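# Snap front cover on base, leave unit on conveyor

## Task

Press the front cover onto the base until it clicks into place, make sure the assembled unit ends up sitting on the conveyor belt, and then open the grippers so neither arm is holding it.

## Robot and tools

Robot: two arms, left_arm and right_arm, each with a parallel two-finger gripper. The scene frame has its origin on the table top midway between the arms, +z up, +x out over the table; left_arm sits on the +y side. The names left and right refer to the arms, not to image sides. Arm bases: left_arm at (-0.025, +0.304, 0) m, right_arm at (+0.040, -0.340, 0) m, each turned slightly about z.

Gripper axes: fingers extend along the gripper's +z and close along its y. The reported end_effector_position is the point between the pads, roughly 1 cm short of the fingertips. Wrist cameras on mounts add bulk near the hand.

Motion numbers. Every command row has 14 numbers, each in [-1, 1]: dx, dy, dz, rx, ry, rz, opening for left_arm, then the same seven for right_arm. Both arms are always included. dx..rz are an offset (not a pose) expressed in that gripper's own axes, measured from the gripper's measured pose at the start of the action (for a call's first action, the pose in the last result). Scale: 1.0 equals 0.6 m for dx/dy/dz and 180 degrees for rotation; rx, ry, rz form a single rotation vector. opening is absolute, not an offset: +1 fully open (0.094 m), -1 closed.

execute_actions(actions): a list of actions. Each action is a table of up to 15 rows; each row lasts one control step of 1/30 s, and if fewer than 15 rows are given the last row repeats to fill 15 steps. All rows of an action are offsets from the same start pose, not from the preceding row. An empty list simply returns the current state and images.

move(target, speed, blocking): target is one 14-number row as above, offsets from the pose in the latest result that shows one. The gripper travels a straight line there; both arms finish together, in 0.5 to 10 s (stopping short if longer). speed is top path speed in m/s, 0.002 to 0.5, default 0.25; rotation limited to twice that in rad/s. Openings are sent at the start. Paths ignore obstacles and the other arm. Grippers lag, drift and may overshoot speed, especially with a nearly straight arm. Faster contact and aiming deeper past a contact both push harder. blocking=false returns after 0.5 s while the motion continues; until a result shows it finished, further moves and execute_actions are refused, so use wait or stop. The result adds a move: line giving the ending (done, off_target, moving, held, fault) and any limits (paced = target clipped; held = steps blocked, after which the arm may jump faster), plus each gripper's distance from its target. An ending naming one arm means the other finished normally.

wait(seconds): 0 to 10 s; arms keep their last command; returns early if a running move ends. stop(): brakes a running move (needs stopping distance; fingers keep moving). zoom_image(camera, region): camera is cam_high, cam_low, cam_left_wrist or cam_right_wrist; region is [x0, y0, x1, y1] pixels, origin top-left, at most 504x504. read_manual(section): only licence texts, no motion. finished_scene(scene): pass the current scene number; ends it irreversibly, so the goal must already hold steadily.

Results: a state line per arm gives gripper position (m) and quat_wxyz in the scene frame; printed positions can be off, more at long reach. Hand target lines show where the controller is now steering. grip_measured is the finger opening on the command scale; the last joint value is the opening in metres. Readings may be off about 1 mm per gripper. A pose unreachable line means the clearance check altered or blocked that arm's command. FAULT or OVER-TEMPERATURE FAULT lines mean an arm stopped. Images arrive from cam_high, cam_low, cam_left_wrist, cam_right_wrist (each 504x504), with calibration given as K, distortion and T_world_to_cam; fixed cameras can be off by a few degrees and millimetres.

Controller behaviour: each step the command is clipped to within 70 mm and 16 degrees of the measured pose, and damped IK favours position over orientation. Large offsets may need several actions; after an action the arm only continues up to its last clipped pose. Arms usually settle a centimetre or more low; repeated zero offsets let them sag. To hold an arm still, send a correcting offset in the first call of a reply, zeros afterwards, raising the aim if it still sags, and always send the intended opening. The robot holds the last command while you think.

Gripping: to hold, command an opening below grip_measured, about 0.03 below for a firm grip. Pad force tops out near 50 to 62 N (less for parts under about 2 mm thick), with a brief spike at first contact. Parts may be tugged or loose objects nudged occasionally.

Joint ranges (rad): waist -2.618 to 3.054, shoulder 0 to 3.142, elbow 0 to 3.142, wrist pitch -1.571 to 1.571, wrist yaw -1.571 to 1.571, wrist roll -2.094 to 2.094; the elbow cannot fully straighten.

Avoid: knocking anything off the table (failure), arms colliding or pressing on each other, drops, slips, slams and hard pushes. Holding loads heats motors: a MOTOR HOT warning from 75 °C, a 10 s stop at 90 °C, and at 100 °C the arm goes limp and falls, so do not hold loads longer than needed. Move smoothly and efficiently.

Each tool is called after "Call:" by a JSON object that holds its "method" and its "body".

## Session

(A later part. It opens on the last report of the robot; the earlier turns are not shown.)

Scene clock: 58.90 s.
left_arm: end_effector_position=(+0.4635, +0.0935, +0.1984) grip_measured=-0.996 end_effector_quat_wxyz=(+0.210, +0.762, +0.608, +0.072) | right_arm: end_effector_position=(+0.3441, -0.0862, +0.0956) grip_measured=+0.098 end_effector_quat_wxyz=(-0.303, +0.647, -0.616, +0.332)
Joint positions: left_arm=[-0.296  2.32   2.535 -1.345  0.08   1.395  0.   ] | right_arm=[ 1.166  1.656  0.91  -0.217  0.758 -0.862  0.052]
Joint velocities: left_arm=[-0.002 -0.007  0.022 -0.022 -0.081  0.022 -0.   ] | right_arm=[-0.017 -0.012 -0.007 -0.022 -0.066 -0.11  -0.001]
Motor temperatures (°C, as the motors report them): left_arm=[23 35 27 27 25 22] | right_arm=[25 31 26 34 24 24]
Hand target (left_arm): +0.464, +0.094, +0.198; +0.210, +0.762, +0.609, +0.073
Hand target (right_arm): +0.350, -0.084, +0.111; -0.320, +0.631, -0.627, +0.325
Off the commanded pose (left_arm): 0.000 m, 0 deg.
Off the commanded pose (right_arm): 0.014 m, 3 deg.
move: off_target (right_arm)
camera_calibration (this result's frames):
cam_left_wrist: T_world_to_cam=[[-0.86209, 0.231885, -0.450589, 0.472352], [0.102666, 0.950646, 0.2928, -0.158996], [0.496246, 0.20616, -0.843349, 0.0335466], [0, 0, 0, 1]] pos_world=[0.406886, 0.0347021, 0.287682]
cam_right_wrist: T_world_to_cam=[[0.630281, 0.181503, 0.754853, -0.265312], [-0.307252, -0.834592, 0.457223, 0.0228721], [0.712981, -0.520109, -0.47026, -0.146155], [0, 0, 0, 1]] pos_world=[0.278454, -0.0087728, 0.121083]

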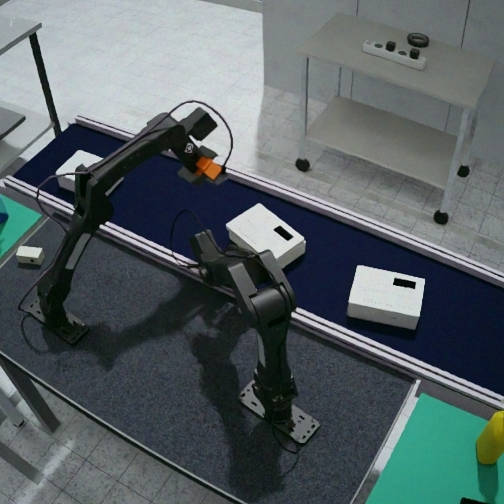

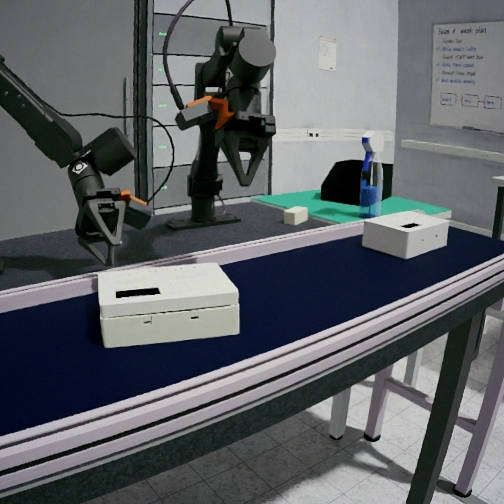

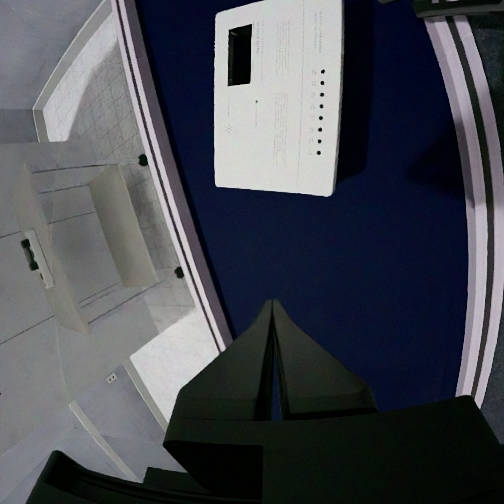

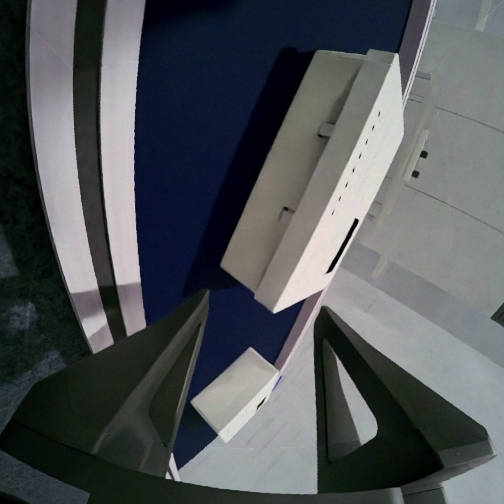

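Call:
{"method": "move", "body": {"target": [0,0,0,0,0,0,-1, -0.072,-0.03,0.084,0,0,0,0.1], "speed": 0.1}}

Scene clock: 60.17 s.
left_arm: end_effector_position=(+0.4635, +0.0935, +0.1984) grip_measured=-0.996 end_effector_quat_wxyz=(+0.210, +0.762, +0.608, +0.072) | right_arm: end_effector_position=(+0.3846, -0.0487, +0.0699) grip_measured=+0.098 end_effector_quat_wxyz=(-0.290, +0.656, -0.612, +0.335)
Joint positions: left_arm=[-0.296  2.32   2.535 -1.345  0.08   1.395  0.   ] | right_arm=[ 1.126  1.898  1.104 -0.165  0.734 -0.914  0.052]
Joint velocities: left_arm=[-0.007 -0.002 -0.017  0.037  0.051  0.051  0.001] | right_arm=[ 0.027  0.012 -0.012  0.022  0.022  0.022 -0.001]
Motor temperatures (°C, as the motors report them): left_arm=[23 35 27 27 25 22] | right_arm=[25 31 26 34 24 24]
Hand target (left_arm): +0.464, +0.094, +0.198; +0.210, +0.762, +0.608, +0.072
Hand target (right_arm): +0.394, -0.043, +0.078; -0.303, +0.647, -0.616, +0.332
Off the commanded pose (left_arm): 0.000 m, 0 deg.
Off the commanded pose (right_arm): 0.014 m, 2 deg.
move: off_target (right_arm)
camera_calibration (this result's frames):
cam_left_wrist: T_world_to_cam=[[-0.86209, 0.231885, -0.450589, 0.472352], [0.102666, 0.950646, 0.2928, -0.158996], [0.496246, 0.20616, -0.843349, 0.0335466], [0, 0, 0, 1]] pos_world=[0.406886, 0.0347021, 0.287682]
cam_right_wrist: T_world_to_cam=[[0.641008, 0.206534, 0.739224, -0.280067], [-0.295752, -0.82228, 0.486196, 0.0724548], [0.708265, -0.530282, -0.466006, -0.166668], [0, 0, 0, 1]] pos_world=[0.318999, 0.02904, 0.0941363]

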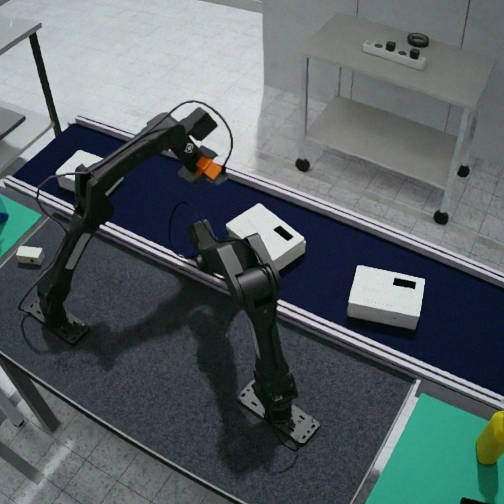

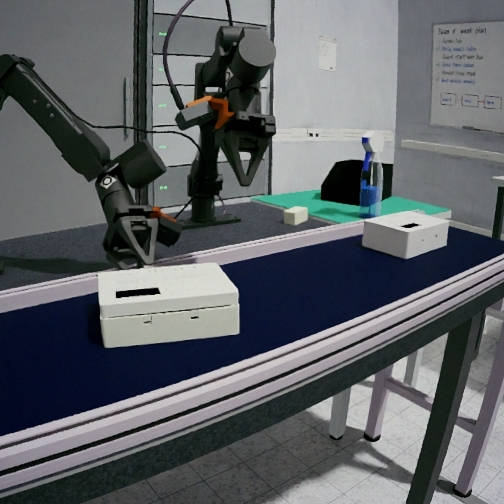

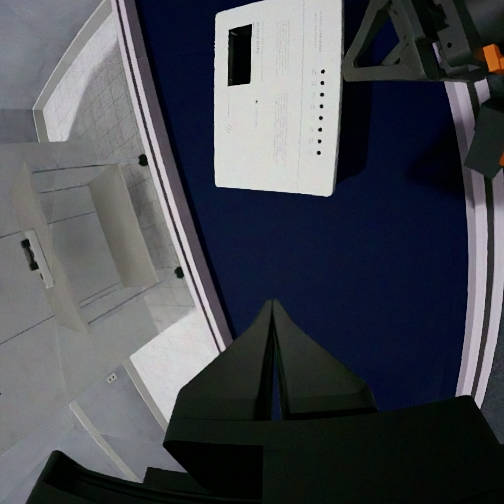

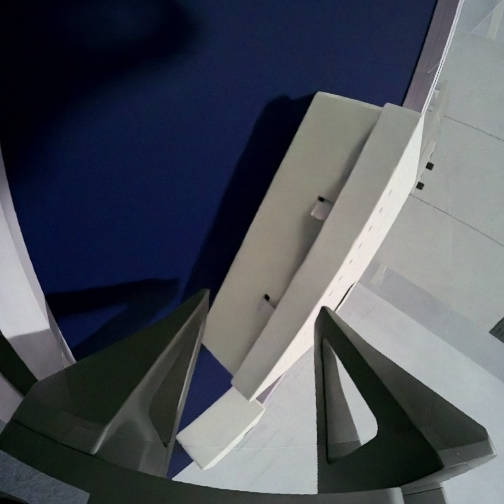

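Call:
{"method": "move", "body": {"target": [0,0,0,0,0,0,-1, -0.025,-0.04,-0.03,0,0,0,0.1], "speed": 0.08}}

Scene clock: 61.37 s.
left_arm: end_effector_position=(+0.4635, +0.0935, +0.1984) grip_measured=-0.996 end_effector_quat_wxyz=(+0.210, +0.762, +0.608, +0.072) | right_arm: end_effector_position=(+0.3838, -0.0380, +0.0884) grip_measured=+0.098 end_effector_quat_wxyz=(-0.279, +0.664, -0.608, +0.333)
Joint positions: left_arm=[-0.296  2.32   2.535 -1.345  0.08   1.395  0.   ] | right_arm=[ 1.141  1.898  1.205 -0.301  0.734 -0.903  0.052]
Joint velocities: left_arm=[ 0.012  0.002 -0.032 -0.037 -0.066  0.037 -0.   ] | right_arm=[ 0.017 -0.012  0.027 -0.022  0.007 -0.007 -0.001]
Motor temperatures (°C, as the motors report them): left_arm=[23 35 27 27 25 22] | right_arm=[25 31 26 34 24 24]
Hand target (left_arm): +0.464, +0.094, +0.198; +0.210, +0.762, +0.608, +0.072
Hand target (right_arm): +0.384, -0.032, +0.099; -0.290, +0.656, -0.611, +0.334
Off the commanded pose (left_arm): 0.000 m, 0 deg.
Off the commanded pose (right_arm): 0.012 m, 2 deg.
move: off_target (right_arm)
camera_calibration (this result's frames):
cam_left_wrist: T_world_to_cam=[[-0.86209, 0.231885, -0.450589, 0.472352], [0.102666, 0.950646, 0.2928, -0.158996], [0.496246, 0.20616, -0.843349, 0.0335466], [0, 0, 0, 1]] pos_world=[0.406886, 0.0347021, 0.287682]
cam_right_wrist: T_world_to_cam=[[0.652994, 0.226184, 0.722799, -0.297859], [-0.279237, -0.815227, 0.507377, 0.0641347], [0.704006, -0.533147, -0.46918, -0.149915], [0, 0, 0, 1]] pos_world=[0.31795, 0.0397287, 0.112415]

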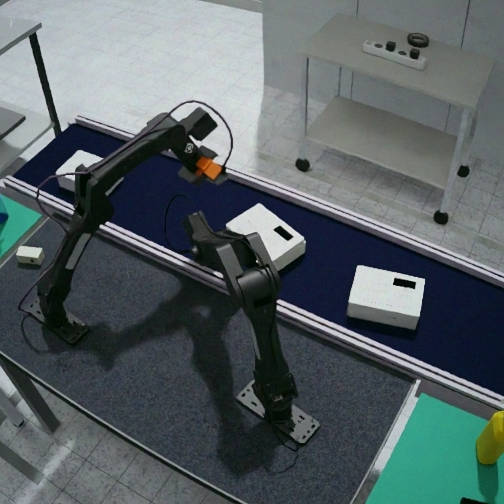

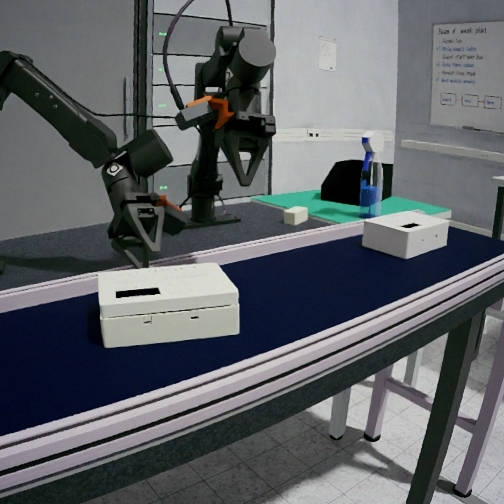

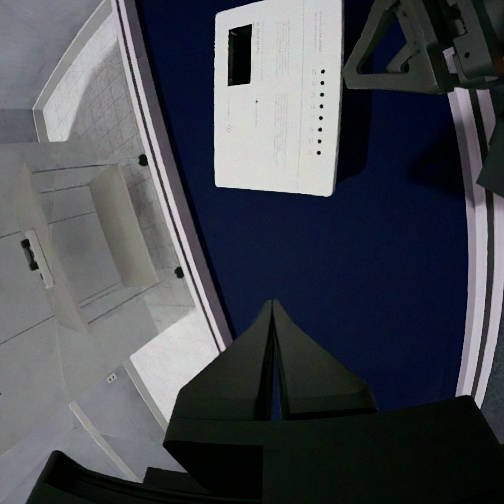

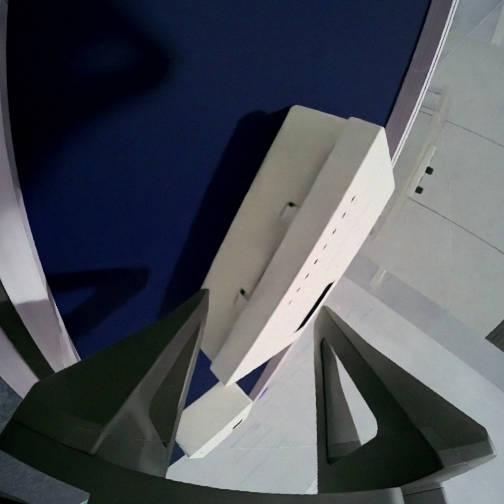

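Call:
{"method": "move", "body": {"target": [0,0,0,0,0,0,-1, 0,-0.054,0.052,0,0,0,0.1], "speed": 0.04}}

Scene clock: 62.90 s.
left_arm: end_effector_position=(+0.4635, +0.0935, +0.1984) grip_measured=-0.996 end_effector_quat_wxyz=(+0.210, +0.762, +0.608, +0.072) | right_arm: end_effector_position=(+0.4192, -0.0413, +0.0875) grip_measured=+0.098 end_effector_quat_wxyz=(-0.266, +0.671, -0.605, +0.336)
Joint positions: left_arm=[-0.296  2.32   2.535 -1.345  0.08   1.395  0.   ] | right_arm=[ 1.062  1.965  1.298 -0.296  0.692 -0.996  0.052]
Joint velocities: left_arm=[-0.007 -0.012  0.002 -0.007  0.022 -0.022  0.   ] | right_arm=[-0.007  0.002 -0.022 -0.022 -0.022 -0.037  0.   ]
Motor temperatures (°C, as the motors report them): left_arm=[23 35 27 27 25 22] | right_arm=[25 31 26 34 24 24]
Hand target (left_arm): +0.464, +0.094, +0.198; +0.210, +0.762, +0.608, +0.072
Hand target (right_arm): +0.428, -0.036, +0.094; -0.278, +0.664, -0.608, +0.334
Off the commanded pose (left_arm): 0.000 m, 0 deg.
Off the commanded pose (right_arm): 0.013 m, 2 deg.
move: off_target (right_arm)
camera_calibration (this result's frames):
cam_left_wrist: T_world_to_cam=[[-0.86209, 0.231885, -0.450589, 0.472352], [0.102666, 0.950646, 0.2928, -0.158996], [0.496246, 0.20616, -0.843349, 0.0335466], [0, 0, 0, 1]] pos_world=[0.406886, 0.0347021, 0.287682]
cam_right_wrist: T_world_to_cam=[[0.662521, 0.246455, 0.707337, -0.321361], [-0.270485, -0.801885, 0.532745, 0.0664158], [0.698501, -0.544279, -0.464603, -0.175678], [0, 0, 0, 1]] pos_world=[0.353584, 0.0368411, 0.110307]

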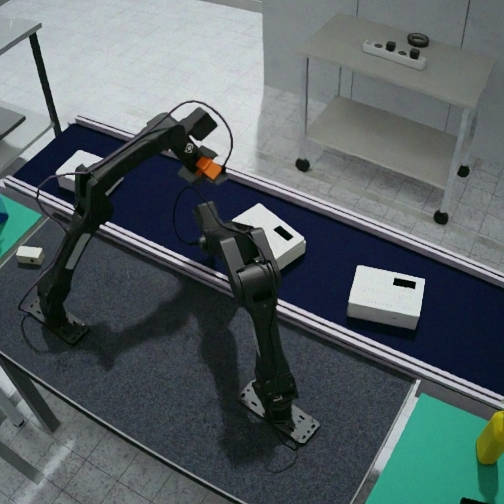

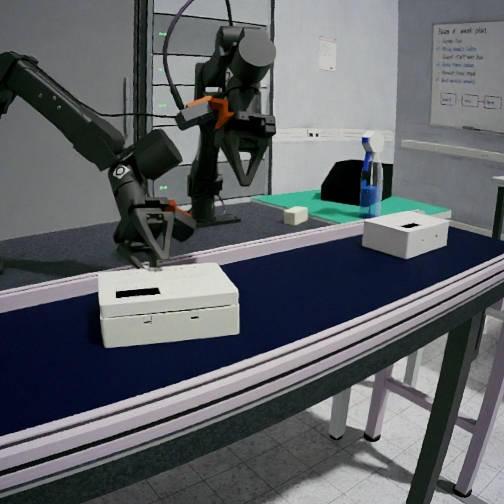

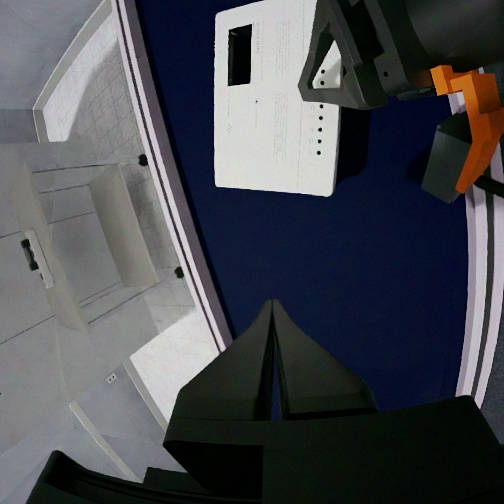

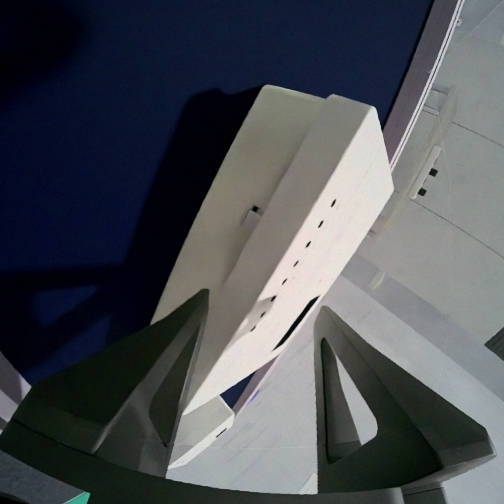

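Call:
{"method": "move", "body": {"target": [0,0,0,0,0,0,-1, -0.005,-0.02,0.022,0,0,0,0.1], "speed": 0.03}}

Call:
{"method": "move", "body": {"target": [0,0,0,0,0,0,-1, 0,-0.045,-0.02,0,0,0,0.1], "speed": 0.03}}

Scene clock: 63.90 s.
left_arm: end_effector_position=(+0.4635, +0.0935, +0.1984) grip_measured=-0.996 end_effector_quat_wxyz=(+0.210, +0.762, +0.608, +0.072) | right_arm: end_effector_position=(+0.4280, -0.0402, +0.0820) grip_measured=+0.098 end_effector_quat_wxyz=(-0.259, +0.676, -0.602, +0.336)
Joint positions: left_arm=[-0.296  2.32   2.535 -1.345  0.08   1.395  0.   ] | right_arm=[ 1.045  1.999  1.329 -0.296  0.68  -1.021  0.052]
Joint velocities: left_arm=[ 0.002  0.007  0.002  0.051 -0.007 -0.007 -0.001] | right_arm=[-0.007  0.007 -0.007  0.007 -0.066 -0.051  0.   ]
Motor temperatures (°C, as the motors report them): left_arm=[23 35 27 27 25 22] | right_arm=[25 31 26 34 24 24]
Hand target (left_arm): +0.464, +0.094, +0.198; +0.210, +0.762, +0.608, +0.072
Hand target (right_arm): +0.437, -0.038, +0.088; -0.266, +0.670, -0.605, +0.337
Off the commanded pose (left_arm): 0.000 m, 0 deg.
Off the commanded pose (right_arm): 0.011 m, 1 deg.
move: off_target (right_arm)
camera_calibration (this result's frames):
cam_left_wrist: T_world_to_cam=[[-0.86209, 0.231885, -0.450589, 0.472352], [0.102666, 0.950646, 0.2928, -0.158996], [0.496246, 0.20616, -0.843349, 0.0335466], [0, 0, 0, 1]] pos_world=[0.406886, 0.0347021, 0.287682]
cam_right_wrist: T_world_to_cam=[[0.668487, 0.261121, 0.696376, -0.324599], [-0.259609, -0.795512, 0.547507, 0.0670447], [0.696942, -0.546787, -0.464, -0.183191], [0, 0, 0, 1]] pos_world=[0.36207, 0.0379282, 0.104335]

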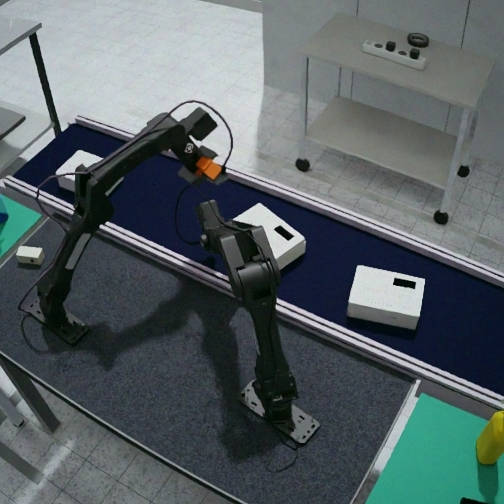

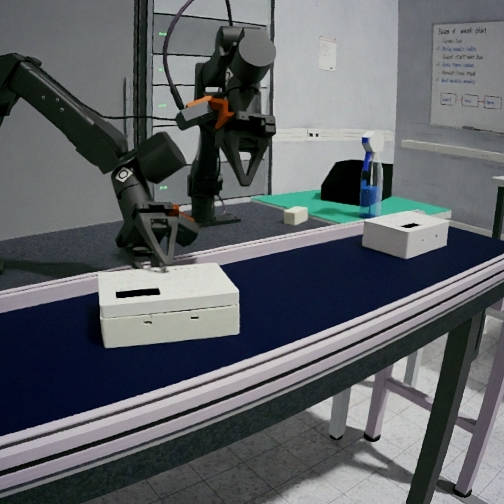

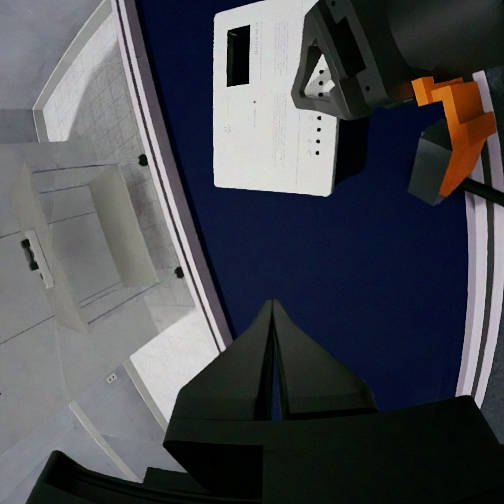

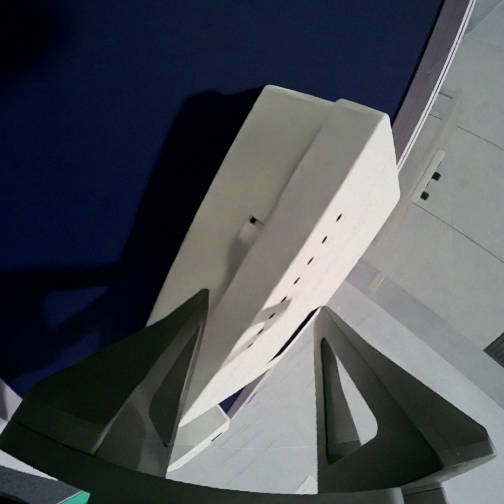

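Scene clock: 65.13 s.
left_arm: end_effector_position=(+0.4635, +0.0935, +0.1984) grip_measured=-0.996 end_effector_quat_wxyz=(+0.210, +0.762, +0.608, +0.072) | right_arm: end_effector_position=(+0.4280, -0.0383, +0.0931) grip_measured=+0.098 end_effector_quat_wxyz=(-0.244, +0.686, -0.598, +0.334)
Joint positions: left_arm=[-0.296  2.32   2.535 -1.345  0.08   1.395  0.   ] | right_arm=[ 1.045  1.999  1.397 -0.396  0.671 -1.026  0.052]
Joint velocities: left_arm=[-0.002  0.002 -0.007  0.022 -0.007 -0.007 -0.   ] | right_arm=[-0.007 -0.002 -0.002 -0.022  0.022 -0.007 -0.001]
Motor temperatures (°C, as the motors report them): left_arm=[23 35 27 27 25 22] | right_arm=[25 32 26 34 24 24]
Hand target (left_arm): +0.464, +0.094, +0.198; +0.210, +0.762, +0.608, +0.072
Hand target (right_arm): +0.436, -0.037, +0.110; -0.259, +0.676, -0.602, +0.337
Off the commanded pose (left_arm): 0.000 m, 0 deg.
Off the commanded pose (right_arm): 0.019 m, 2 deg.
move: off_target (right_arm)
camera_calibration (this result's frames):
cam_left_wrist: T_world_to_cam=[[-0.86209, 0.231885, -0.450589, 0.472352], [0.102666, 0.950646, 0.2928, -0.158996], [0.496246, 0.20616, -0.843349, 0.0335466], [0, 0, 0, 1]] pos_world=[0.406886, 0.0347021, 0.287682]
cam_right_wrist: T_world_to_cam=[[0.684214, 0.283564, 0.671895, -0.336449], [-0.238491, -0.783653, 0.573594, 0.0513878], [0.689183, -0.552702, -0.468559, -0.173482], [0, 0, 0, 1]] pos_world=[0.362019, 0.0397914, 0.115296]

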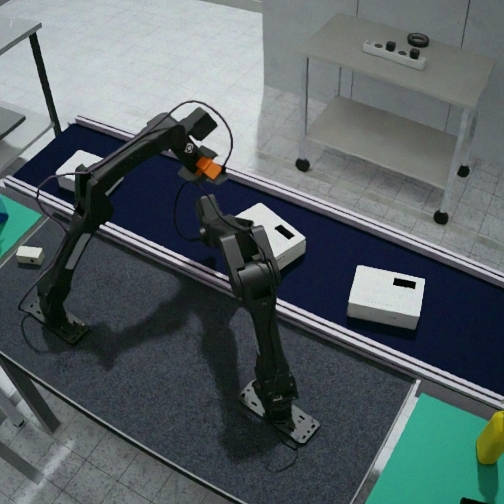

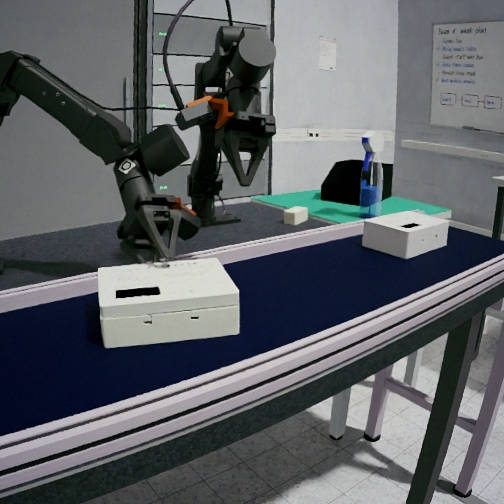

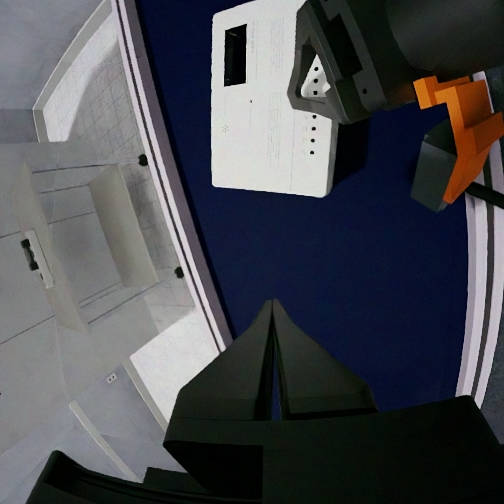

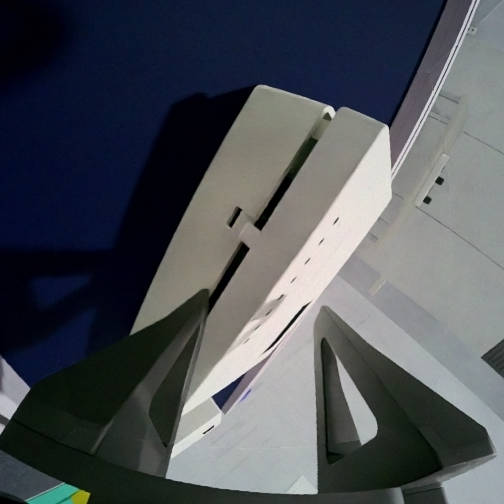

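It's lifting. Lift a bit more and push forward.

Call:
{"method": "move", "body": {"target": [0,0,0,0,0,0,-1, 0,-0.045,0.0,0,0,0,0.1], "speed": 0.03}}

Scene clock: 66.43 s.
left_arm: end_effector_position=(+0.4635, +0.0935, +0.1984) grip_measured=-0.996 end_effector_quat_wxyz=(+0.210, +0.762, +0.608, +0.072) | right_arm: end_effector_position=(+0.4360, -0.0333, +0.1058) grip_measured=+0.098 end_effector_quat_wxyz=(-0.240, +0.694, -0.594, +0.330)
Joint positions: left_arm=[-0.296  2.32   2.535 -1.345  0.08   1.395  0.   ] | right_arm=[ 1.034  2.015  1.48  -0.463  0.653 -1.049  0.052]
Joint velocities: left_arm=[ 0.002 -0.002  0.007 -0.081  0.051  0.007  0.001] | right_arm=[-0.012  0.002 -0.032 -0.007 -0.081 -0.022  0.001]
Motor temperatures (°C, as the motors report them): left_arm=[23 35 27 27 25 22] | right_arm=[25 32 27 34 24 24]
Hand target (left_arm): +0.464, +0.094, +0.198; +0.210, +0.762, +0.608, +0.072
Hand target (right_arm): +0.445, -0.035, +0.113; -0.244, +0.687, -0.598, +0.334
Off the commanded pose (left_arm): 0.000 m, 0 deg.
Off the commanded pose (right_arm): 0.012 m, 1 deg.
move: off_target (right_arm)
camera_calibration (this result's frames):
cam_left_wrist: T_world_to_cam=[[-0.86209, 0.231885, -0.450589, 0.472352], [0.102666, 0.950646, 0.2928, -0.158996], [0.496246, 0.20616, -0.843349, 0.0335466], [0, 0, 0, 1]] pos_world=[0.406886, 0.0347021, 0.287682]
cam_right_wrist: T_world_to_cam=[[0.688932, 0.298148, 0.660666, -0.352275], [-0.220218, -0.782298, 0.582679, 0.041132], [0.690562, -0.546917, -0.473292, -0.170253], [0, 0, 0, 1]] pos_world=[0.369322, 0.0440936, 0.12819]

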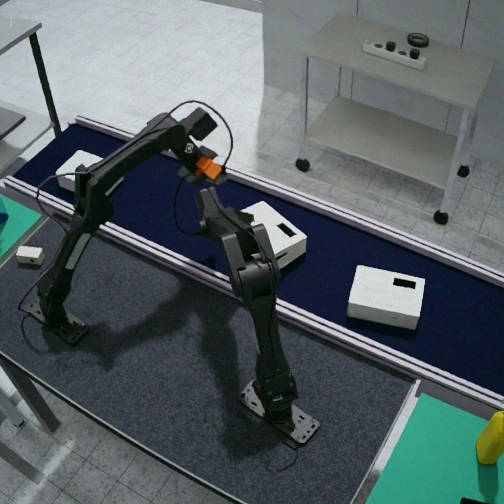

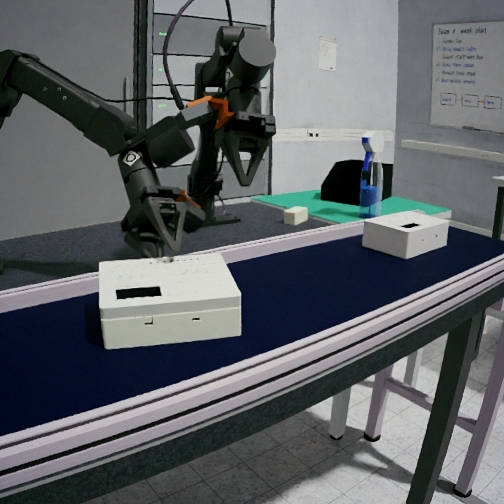

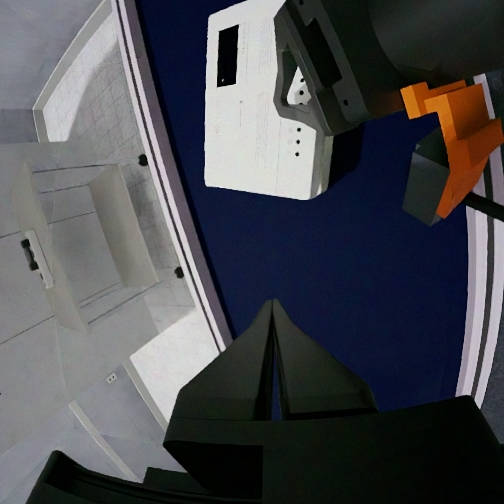

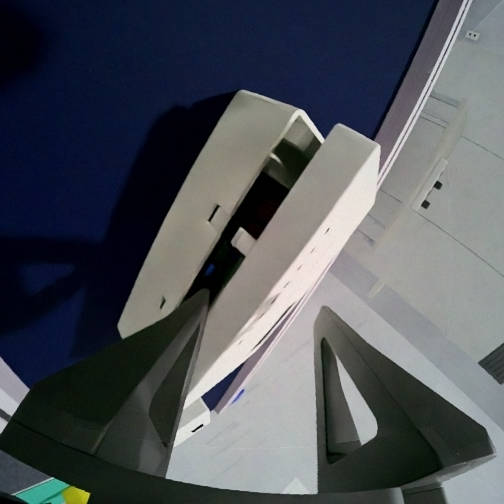

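Call:
{"method": "move", "body": {"target": [0,0,0,0,0,0,-1, 0,0.012,0.013,0,0,0,0.1], "speed": 0.03}}

Call:
{"method": "move", "body": {"target": [0,0,0,0,0,0,-1, 0,0.02,-0.04,0,0,0,0.1], "speed": 0.04}}

Scene clock: 67.33 s.
left_arm: end_effector_position=(+0.4635, +0.0935, +0.1984) grip_measured=-0.996 end_effector_quat_wxyz=(+0.210, +0.762, +0.608, +0.072) | right_arm: end_effector_position=(+0.4350, -0.0335, +0.1014) grip_measured=+0.098 end_effector_quat_wxyz=(-0.240, +0.695, -0.594, +0.328)
Joint positions: left_arm=[-0.296  2.32   2.535 -1.345  0.08   1.395  0.   ] | right_arm=[ 1.034  2.015  1.463 -0.446  0.648 -1.05   0.052]
Joint velocities: left_arm=[-0.012 -0.007 -0.007 -0.007 -0.007 -0.007 -0.   ] | right_arm=[-0.017 -0.002  0.002  0.022 -0.081 -0.022 -0.001]
Motor temperatures (°C, as the motors report them): left_arm=[23 35 27 27 25 22] | right_arm=[25 32 27 34 24 24]
Hand target (left_arm): +0.464, +0.094, +0.198; +0.210, +0.762, +0.608, +0.072
Hand target (right_arm): +0.437, -0.035, +0.095; -0.240, +0.694, -0.594, +0.330
Off the commanded pose (left_arm): 0.000 m, 0 deg.
Off the commanded pose (right_arm): 0.007 m, 0 deg.
move: done
camera_calibration (this result's frames):
cam_left_wrist: T_world_to_cam=[[-0.86209, 0.231885, -0.450589, 0.472352], [0.102666, 0.950646, 0.2928, -0.158996], [0.496246, 0.20616, -0.843349, 0.0335466], [0, 0, 0, 1]] pos_world=[0.406886, 0.0347021, 0.287682]
cam_right_wrist: T_world_to_cam=[[0.689857, 0.298215, 0.65967, -0.348946], [-0.216322, -0.78467, 0.580945, 0.0416805], [0.69087, -0.54347, -0.4768, -0.171318], [0, 0, 0, 1]] pos_world=[0.368098, 0.0436601, 0.124291]

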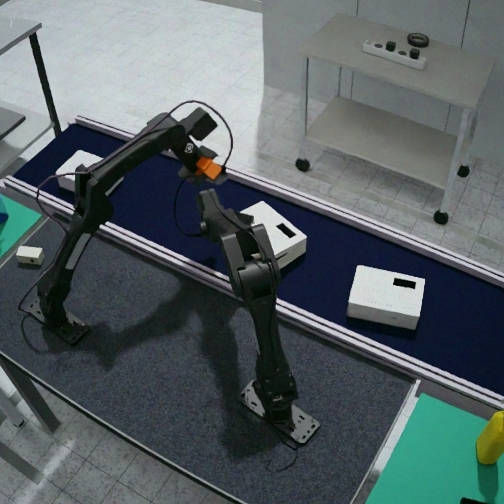

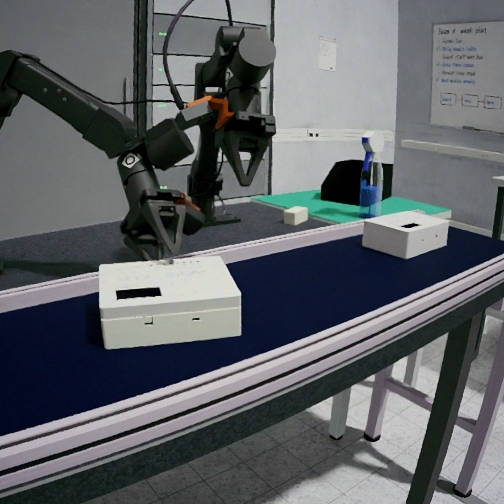

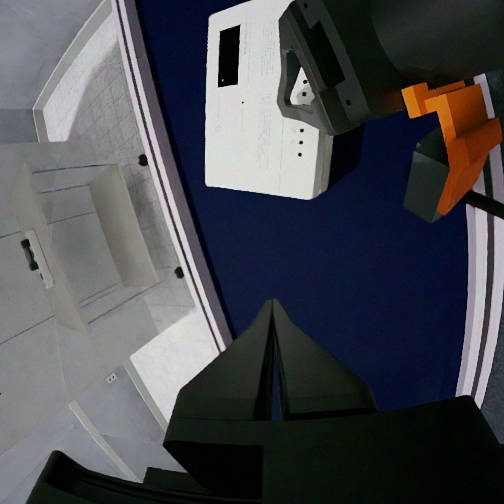

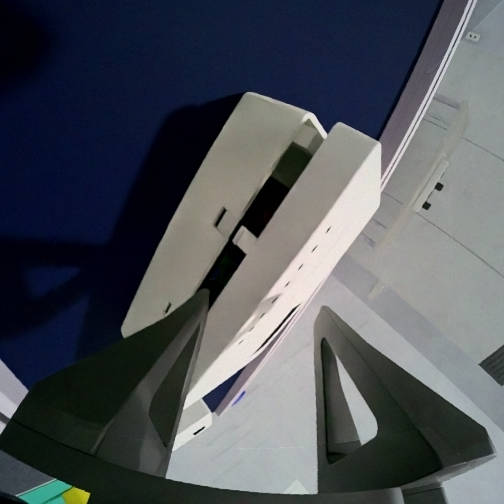

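Scene clock: 68.30 s.
left_arm: end_effector_position=(+0.4635, +0.0935, +0.1984) grip_measured=-0.996 end_effector_quat_wxyz=(+0.210, +0.762, +0.608, +0.072) | right_arm: end_effector_position=(+0.4156, -0.0305, +0.1038) grip_measured=+0.098 end_effector_quat_wxyz=(-0.241, +0.699, -0.591, +0.323)
Joint positions: left_arm=[-0.296  2.32   2.535 -1.345  0.08   1.395  0.   ] | right_arm=[ 1.071  1.976  1.425 -0.47   0.656 -1.016  0.052]
Joint velocities: left_arm=[ 0.002 -0.007  0.007 -0.066 -0.022  0.022  0.001] | right_arm=[-0.017  0.012  0.002 -0.007 -0.037  0.037 -0.001]
Motor temperatures (°C, as the motors report them): left_arm=[23 35 27 27 25 22] | right_arm=[25 32 26 34 24 24]
Hand target (left_arm): +0.464, +0.094, +0.198; +0.210, +0.762, +0.608, +0.072
Hand target (right_arm): +0.410, -0.034, +0.109; -0.241, +0.695, -0.593, +0.328
Off the commanded pose (left_arm): 0.000 m, 0 deg.
Off the commanded pose (right_arm): 0.009 m, 1 deg.
move: done
camera_calibration (this result's frames):
cam_left_wrist: T_world_to_cam=[[-0.86209, 0.231885, -0.450589, 0.472352], [0.102666, 0.950646, 0.2928, -0.158996], [0.496246, 0.20616, -0.843349, 0.0335466], [0, 0, 0, 1]] pos_world=[0.406886, 0.0347021, 0.287682]
cam_right_wrist: T_world_to_cam=[[0.69205, 0.304129, 0.654654, -0.338204], [-0.202865, -0.788419, 0.580725, 0.0327334], [0.692757, -0.534697, -0.483928, -0.154952], [0, 0, 0, 1]] pos_world=[0.348038, 0.0458133, 0.127412]

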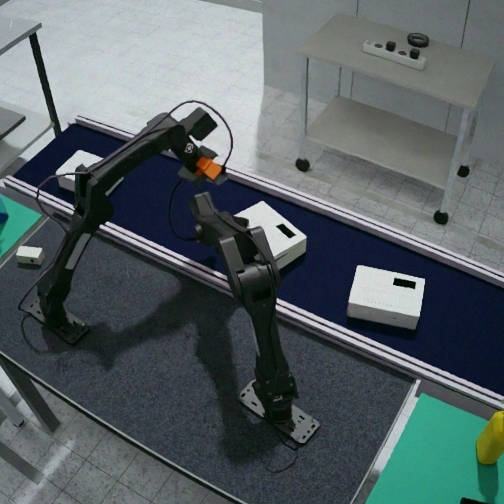

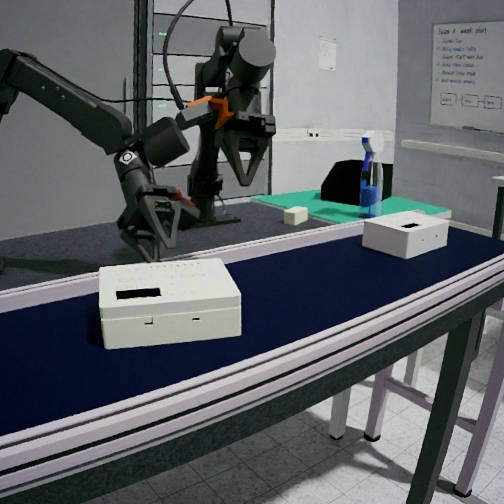

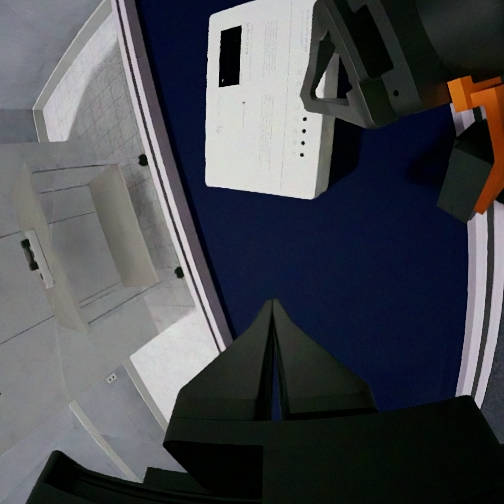

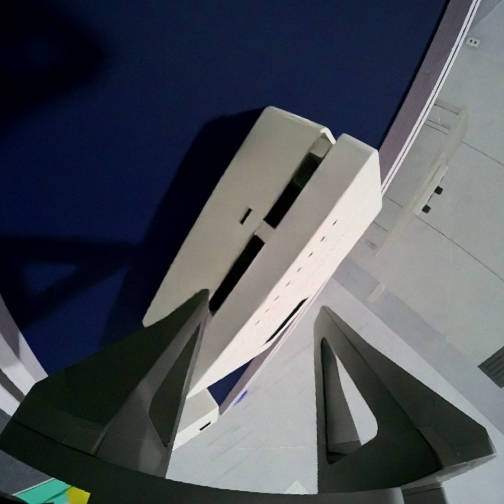

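Call:
{"method": "move", "body": {"target": [0,0,0,0,0,0,-1, 0,0.051,0.066,0,0,0,0.1], "speed": 0.03}}

Scene clock: 70.47 s.
left_arm: end_effector_position=(+0.4635, +0.0935, +0.1984) grip_measured=-0.996 end_effector_quat_wxyz=(+0.210, +0.762, +0.608, +0.072) | right_arm: end_effector_position=(+0.4270, -0.0271, +0.0787) grip_measured=+0.098 end_effector_quat_wxyz=(-0.270, +0.685, -0.593, +0.326)
Joint positions: left_arm=[-0.296  2.32   2.535 -1.345  0.08   1.395  0.   ] | right_arm=[ 1.058  2.016  1.338 -0.267  0.658 -1.036  0.052]
Joint velocities: left_arm=[ 0.012  0.007 -0.007 -0.066  0.037  0.066 -0.   ] | right_arm=[-0.002  0.012 -0.012 -0.051 -0.022 -0.007  0.   ]
Motor temperatures (°C, as the motors report them): left_arm=[23 35 27 27 25 22] | right_arm=[25 32 26 34 24 24]
Hand target (left_arm): +0.464, +0.094, +0.198; +0.210, +0.762, +0.608, +0.072
Hand target (right_arm): +0.423, -0.038, +0.055; -0.240, +0.699, -0.592, +0.323
Off the commanded pose (left_arm): 0.000 m, 0 deg.
Off the commanded pose (right_arm): 0.026 m, 4 deg.
move: off_target (right_arm)
camera_calibration (this result's frames):
cam_left_wrist: T_world_to_cam=[[-0.86209, 0.231885, -0.450589, 0.472352], [0.102666, 0.950646, 0.2928, -0.158996], [0.496246, 0.20616, -0.843349, 0.0335466], [0, 0, 0, 1]] pos_world=[0.406886, 0.0347021, 0.287682]
cam_right_wrist: T_world_to_cam=[[0.660382, 0.273281, 0.699438, -0.321529], [-0.230742, -0.81252, 0.535321, 0.0671283], [0.7146, -0.514906, -0.473517, -0.182784], [0, 0, 0, 1]] pos_world=[0.358439, 0.048294, 0.102403]

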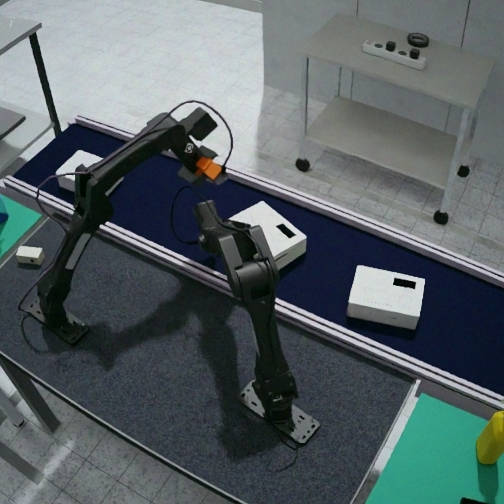

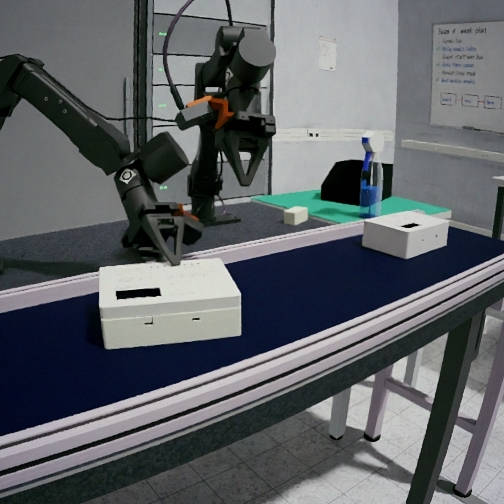

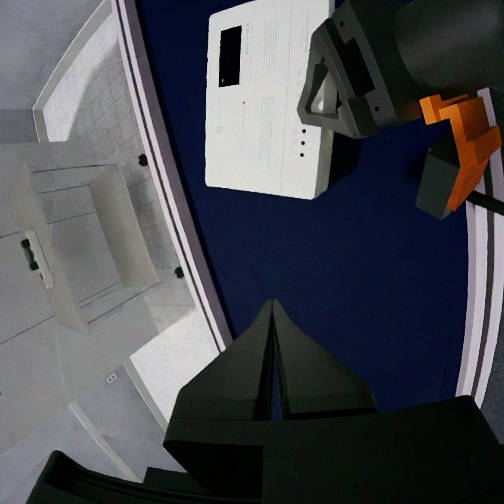

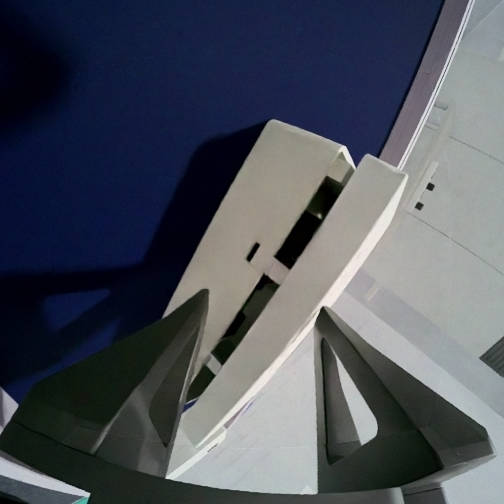

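Call:
{"method": "move", "body": {"target": [0,0,0,0,0,0,-1, 0,0.07,0.075,0,0,0,0.1], "speed": 0.03}}

Scene clock: 72.90 s.
left_arm: end_effector_position=(+0.4635, +0.0935, +0.1984) grip_measured=-0.996 end_effector_quat_wxyz=(+0.210, +0.762, +0.608, +0.072) | right_arm: end_effector_position=(+0.4446, -0.0154, +0.0733) grip_measured=+0.100 end_effector_quat_wxyz=(-0.339, +0.641, -0.599, +0.340)
Joint positions: left_arm=[-0.296  2.32   2.535 -1.345  0.08   1.395  0.   ] | right_arm=[ 1.055  2.062  1.268  0.015  0.696 -1.042  0.052]
Joint velocities: left_arm=[ 0.002 -0.007  0.002  0.022  0.022 -0.022  0.   ] | right_arm=[ 0.007  0.002  0.002  0.081 -0.051  0.007 -0.001]
Motor temperatures (°C, as the motors report them): left_arm=[23 35 27 27 25 22] | right_arm=[25 32 26 34 24 24]
Hand target (left_arm): +0.464, +0.094, +0.198; +0.210, +0.762, +0.608, +0.072
Hand target (right_arm): +0.432, -0.036, +0.021; -0.270, +0.684, -0.594, +0.325
Off the commanded pose (left_arm): 0.000 m, 0 deg.
Off the commanded pose (right_arm): 0.059 m, 10 deg.
move: off_target (right_arm)
camera_calibration (this result's frames):
cam_left_wrist: T_world_to_cam=[[-0.86209, 0.231885, -0.450589, 0.472352], [0.102666, 0.950646, 0.2928, -0.158996], [0.496246, 0.20616, -0.843349, 0.0335466], [0, 0, 0, 1]] pos_world=[0.406886, 0.0347021, 0.287682]
cam_right_wrist: T_world_to_cam=[[0.570737, 0.178094, 0.801587, -0.301752], [-0.3108, -0.856715, 0.411634, 0.127608], [0.760041, -0.484068, -0.433608, -0.214558], [0, 0, 0, 1]] pos_world=[0.374954, 0.0592038, 0.0963186]

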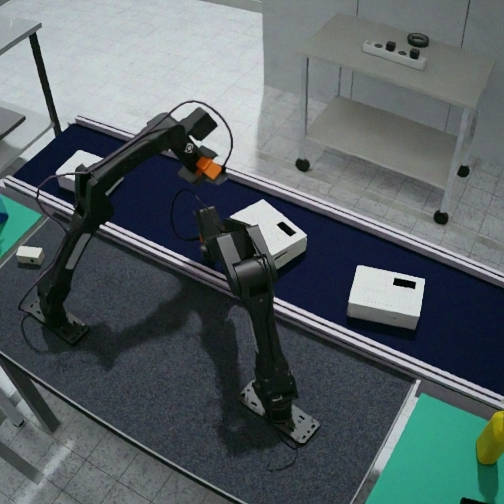

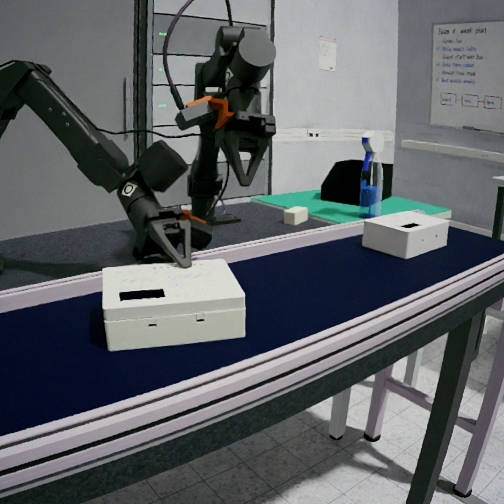

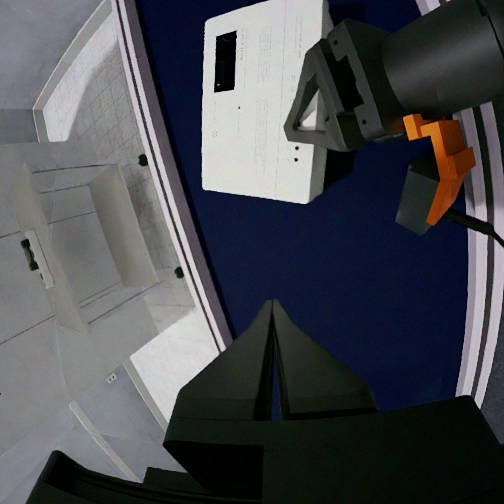

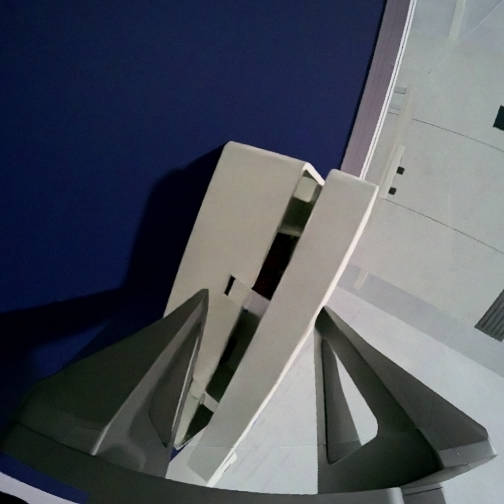

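Call:
{"method": "move", "body": {"target": [0,0,0,0,0,0,-1, 0.045,-0.085,-0.043,-0.318,0,0,-1], "speed": 0.15}}

Scene clock: 79.30 s.
left_arm: end_effector_position=(+0.4648, +0.0914, +0.1983) grip_measured=-0.996 end_effector_quat_wxyz=(+0.211, +0.762, +0.607, +0.083) | right_arm: end_effector_position=(+0.4519, -0.0502, +0.1185) grip_measured=-0.986 end_effector_quat_wxyz=(-0.064, +0.722, -0.689, +0.030)
Joint positions: left_arm=[-0.306  2.304  2.499 -1.312  0.059  1.392  0.   ] | right_arm=[ 0.783  2.526  2.666 -1.573  0.036 -0.996  0.001]
Joint velocities: left_arm=[-0.002  0.007  0.007  0.007 -0.022 -0.11  -0.001] | right_arm=[-0.002  0.012  0.007  0.022 -0.081 -0.007 -0.001]
Motor temperatures (°C, as the motors report them): left_arm=[23 35 27 27 26 23] | right_arm=[25 33 27 33 24 24]
Hand target (left_arm): +0.464, +0.093, +0.198; +0.211, +0.762, +0.608, +0.072
Hand target (right_arm): +0.451, -0.043, +0.129; -0.081, +0.727, -0.681, +0.029
Off the commanded pose (left_arm): 0.002 m, 1 deg.
Off the commanded pose (right_arm): 0.016 m, 9 deg.
joint sent to its limit (right arm) — the command would take joint 4 (wrist pitch) past its lower limit, so that joint was sent only as far as its limit.
move: off_target (right_arm); limits=paced
camera_calibration (this result's frames):
cam_left_wrist: T_world_to_cam=[[-0.853827, 0.234598, -0.464698, 0.472641], [0.0942285, 0.947598, 0.305252, -0.155354], [0.511958, 0.216844, -0.83119, 0.0226082], [0, 0, 0, 1]] pos_world=[0.406617, 0.0314305, 0.285849]
cam_right_wrist: T_world_to_cam=[[0.981465, 0.171029, 0.0864559, -0.437127], [0.109195, -0.869829, 0.481118, -0.117279], [0.157487, -0.46276, -0.872383, 0.107996], [0, 0, 0, 1]] pos_world=[0.424823, 0.0227248, 0.188431]

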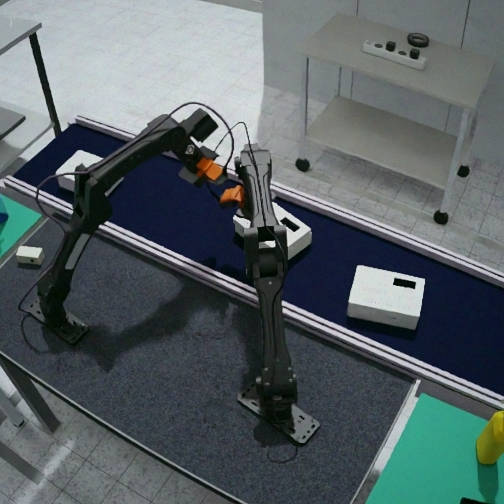

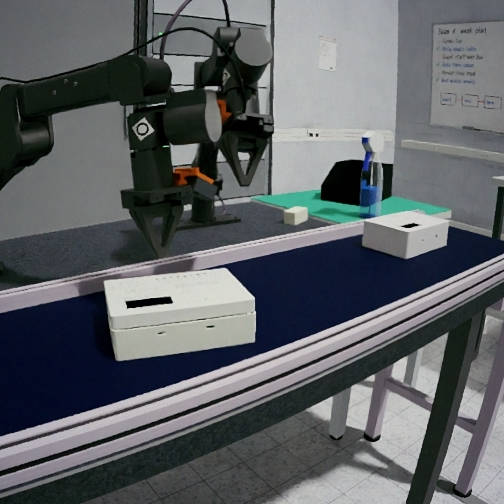

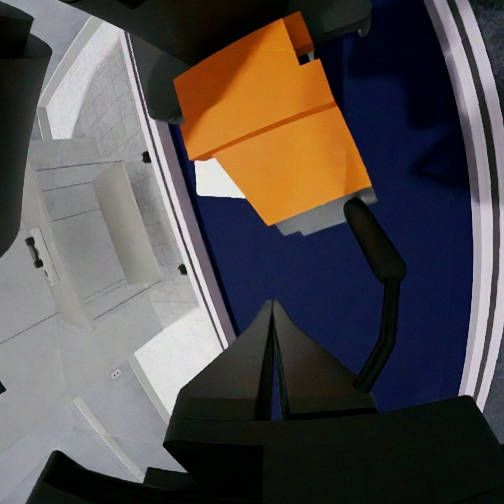

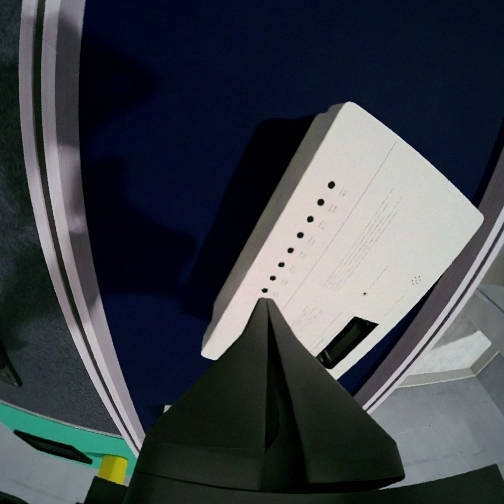

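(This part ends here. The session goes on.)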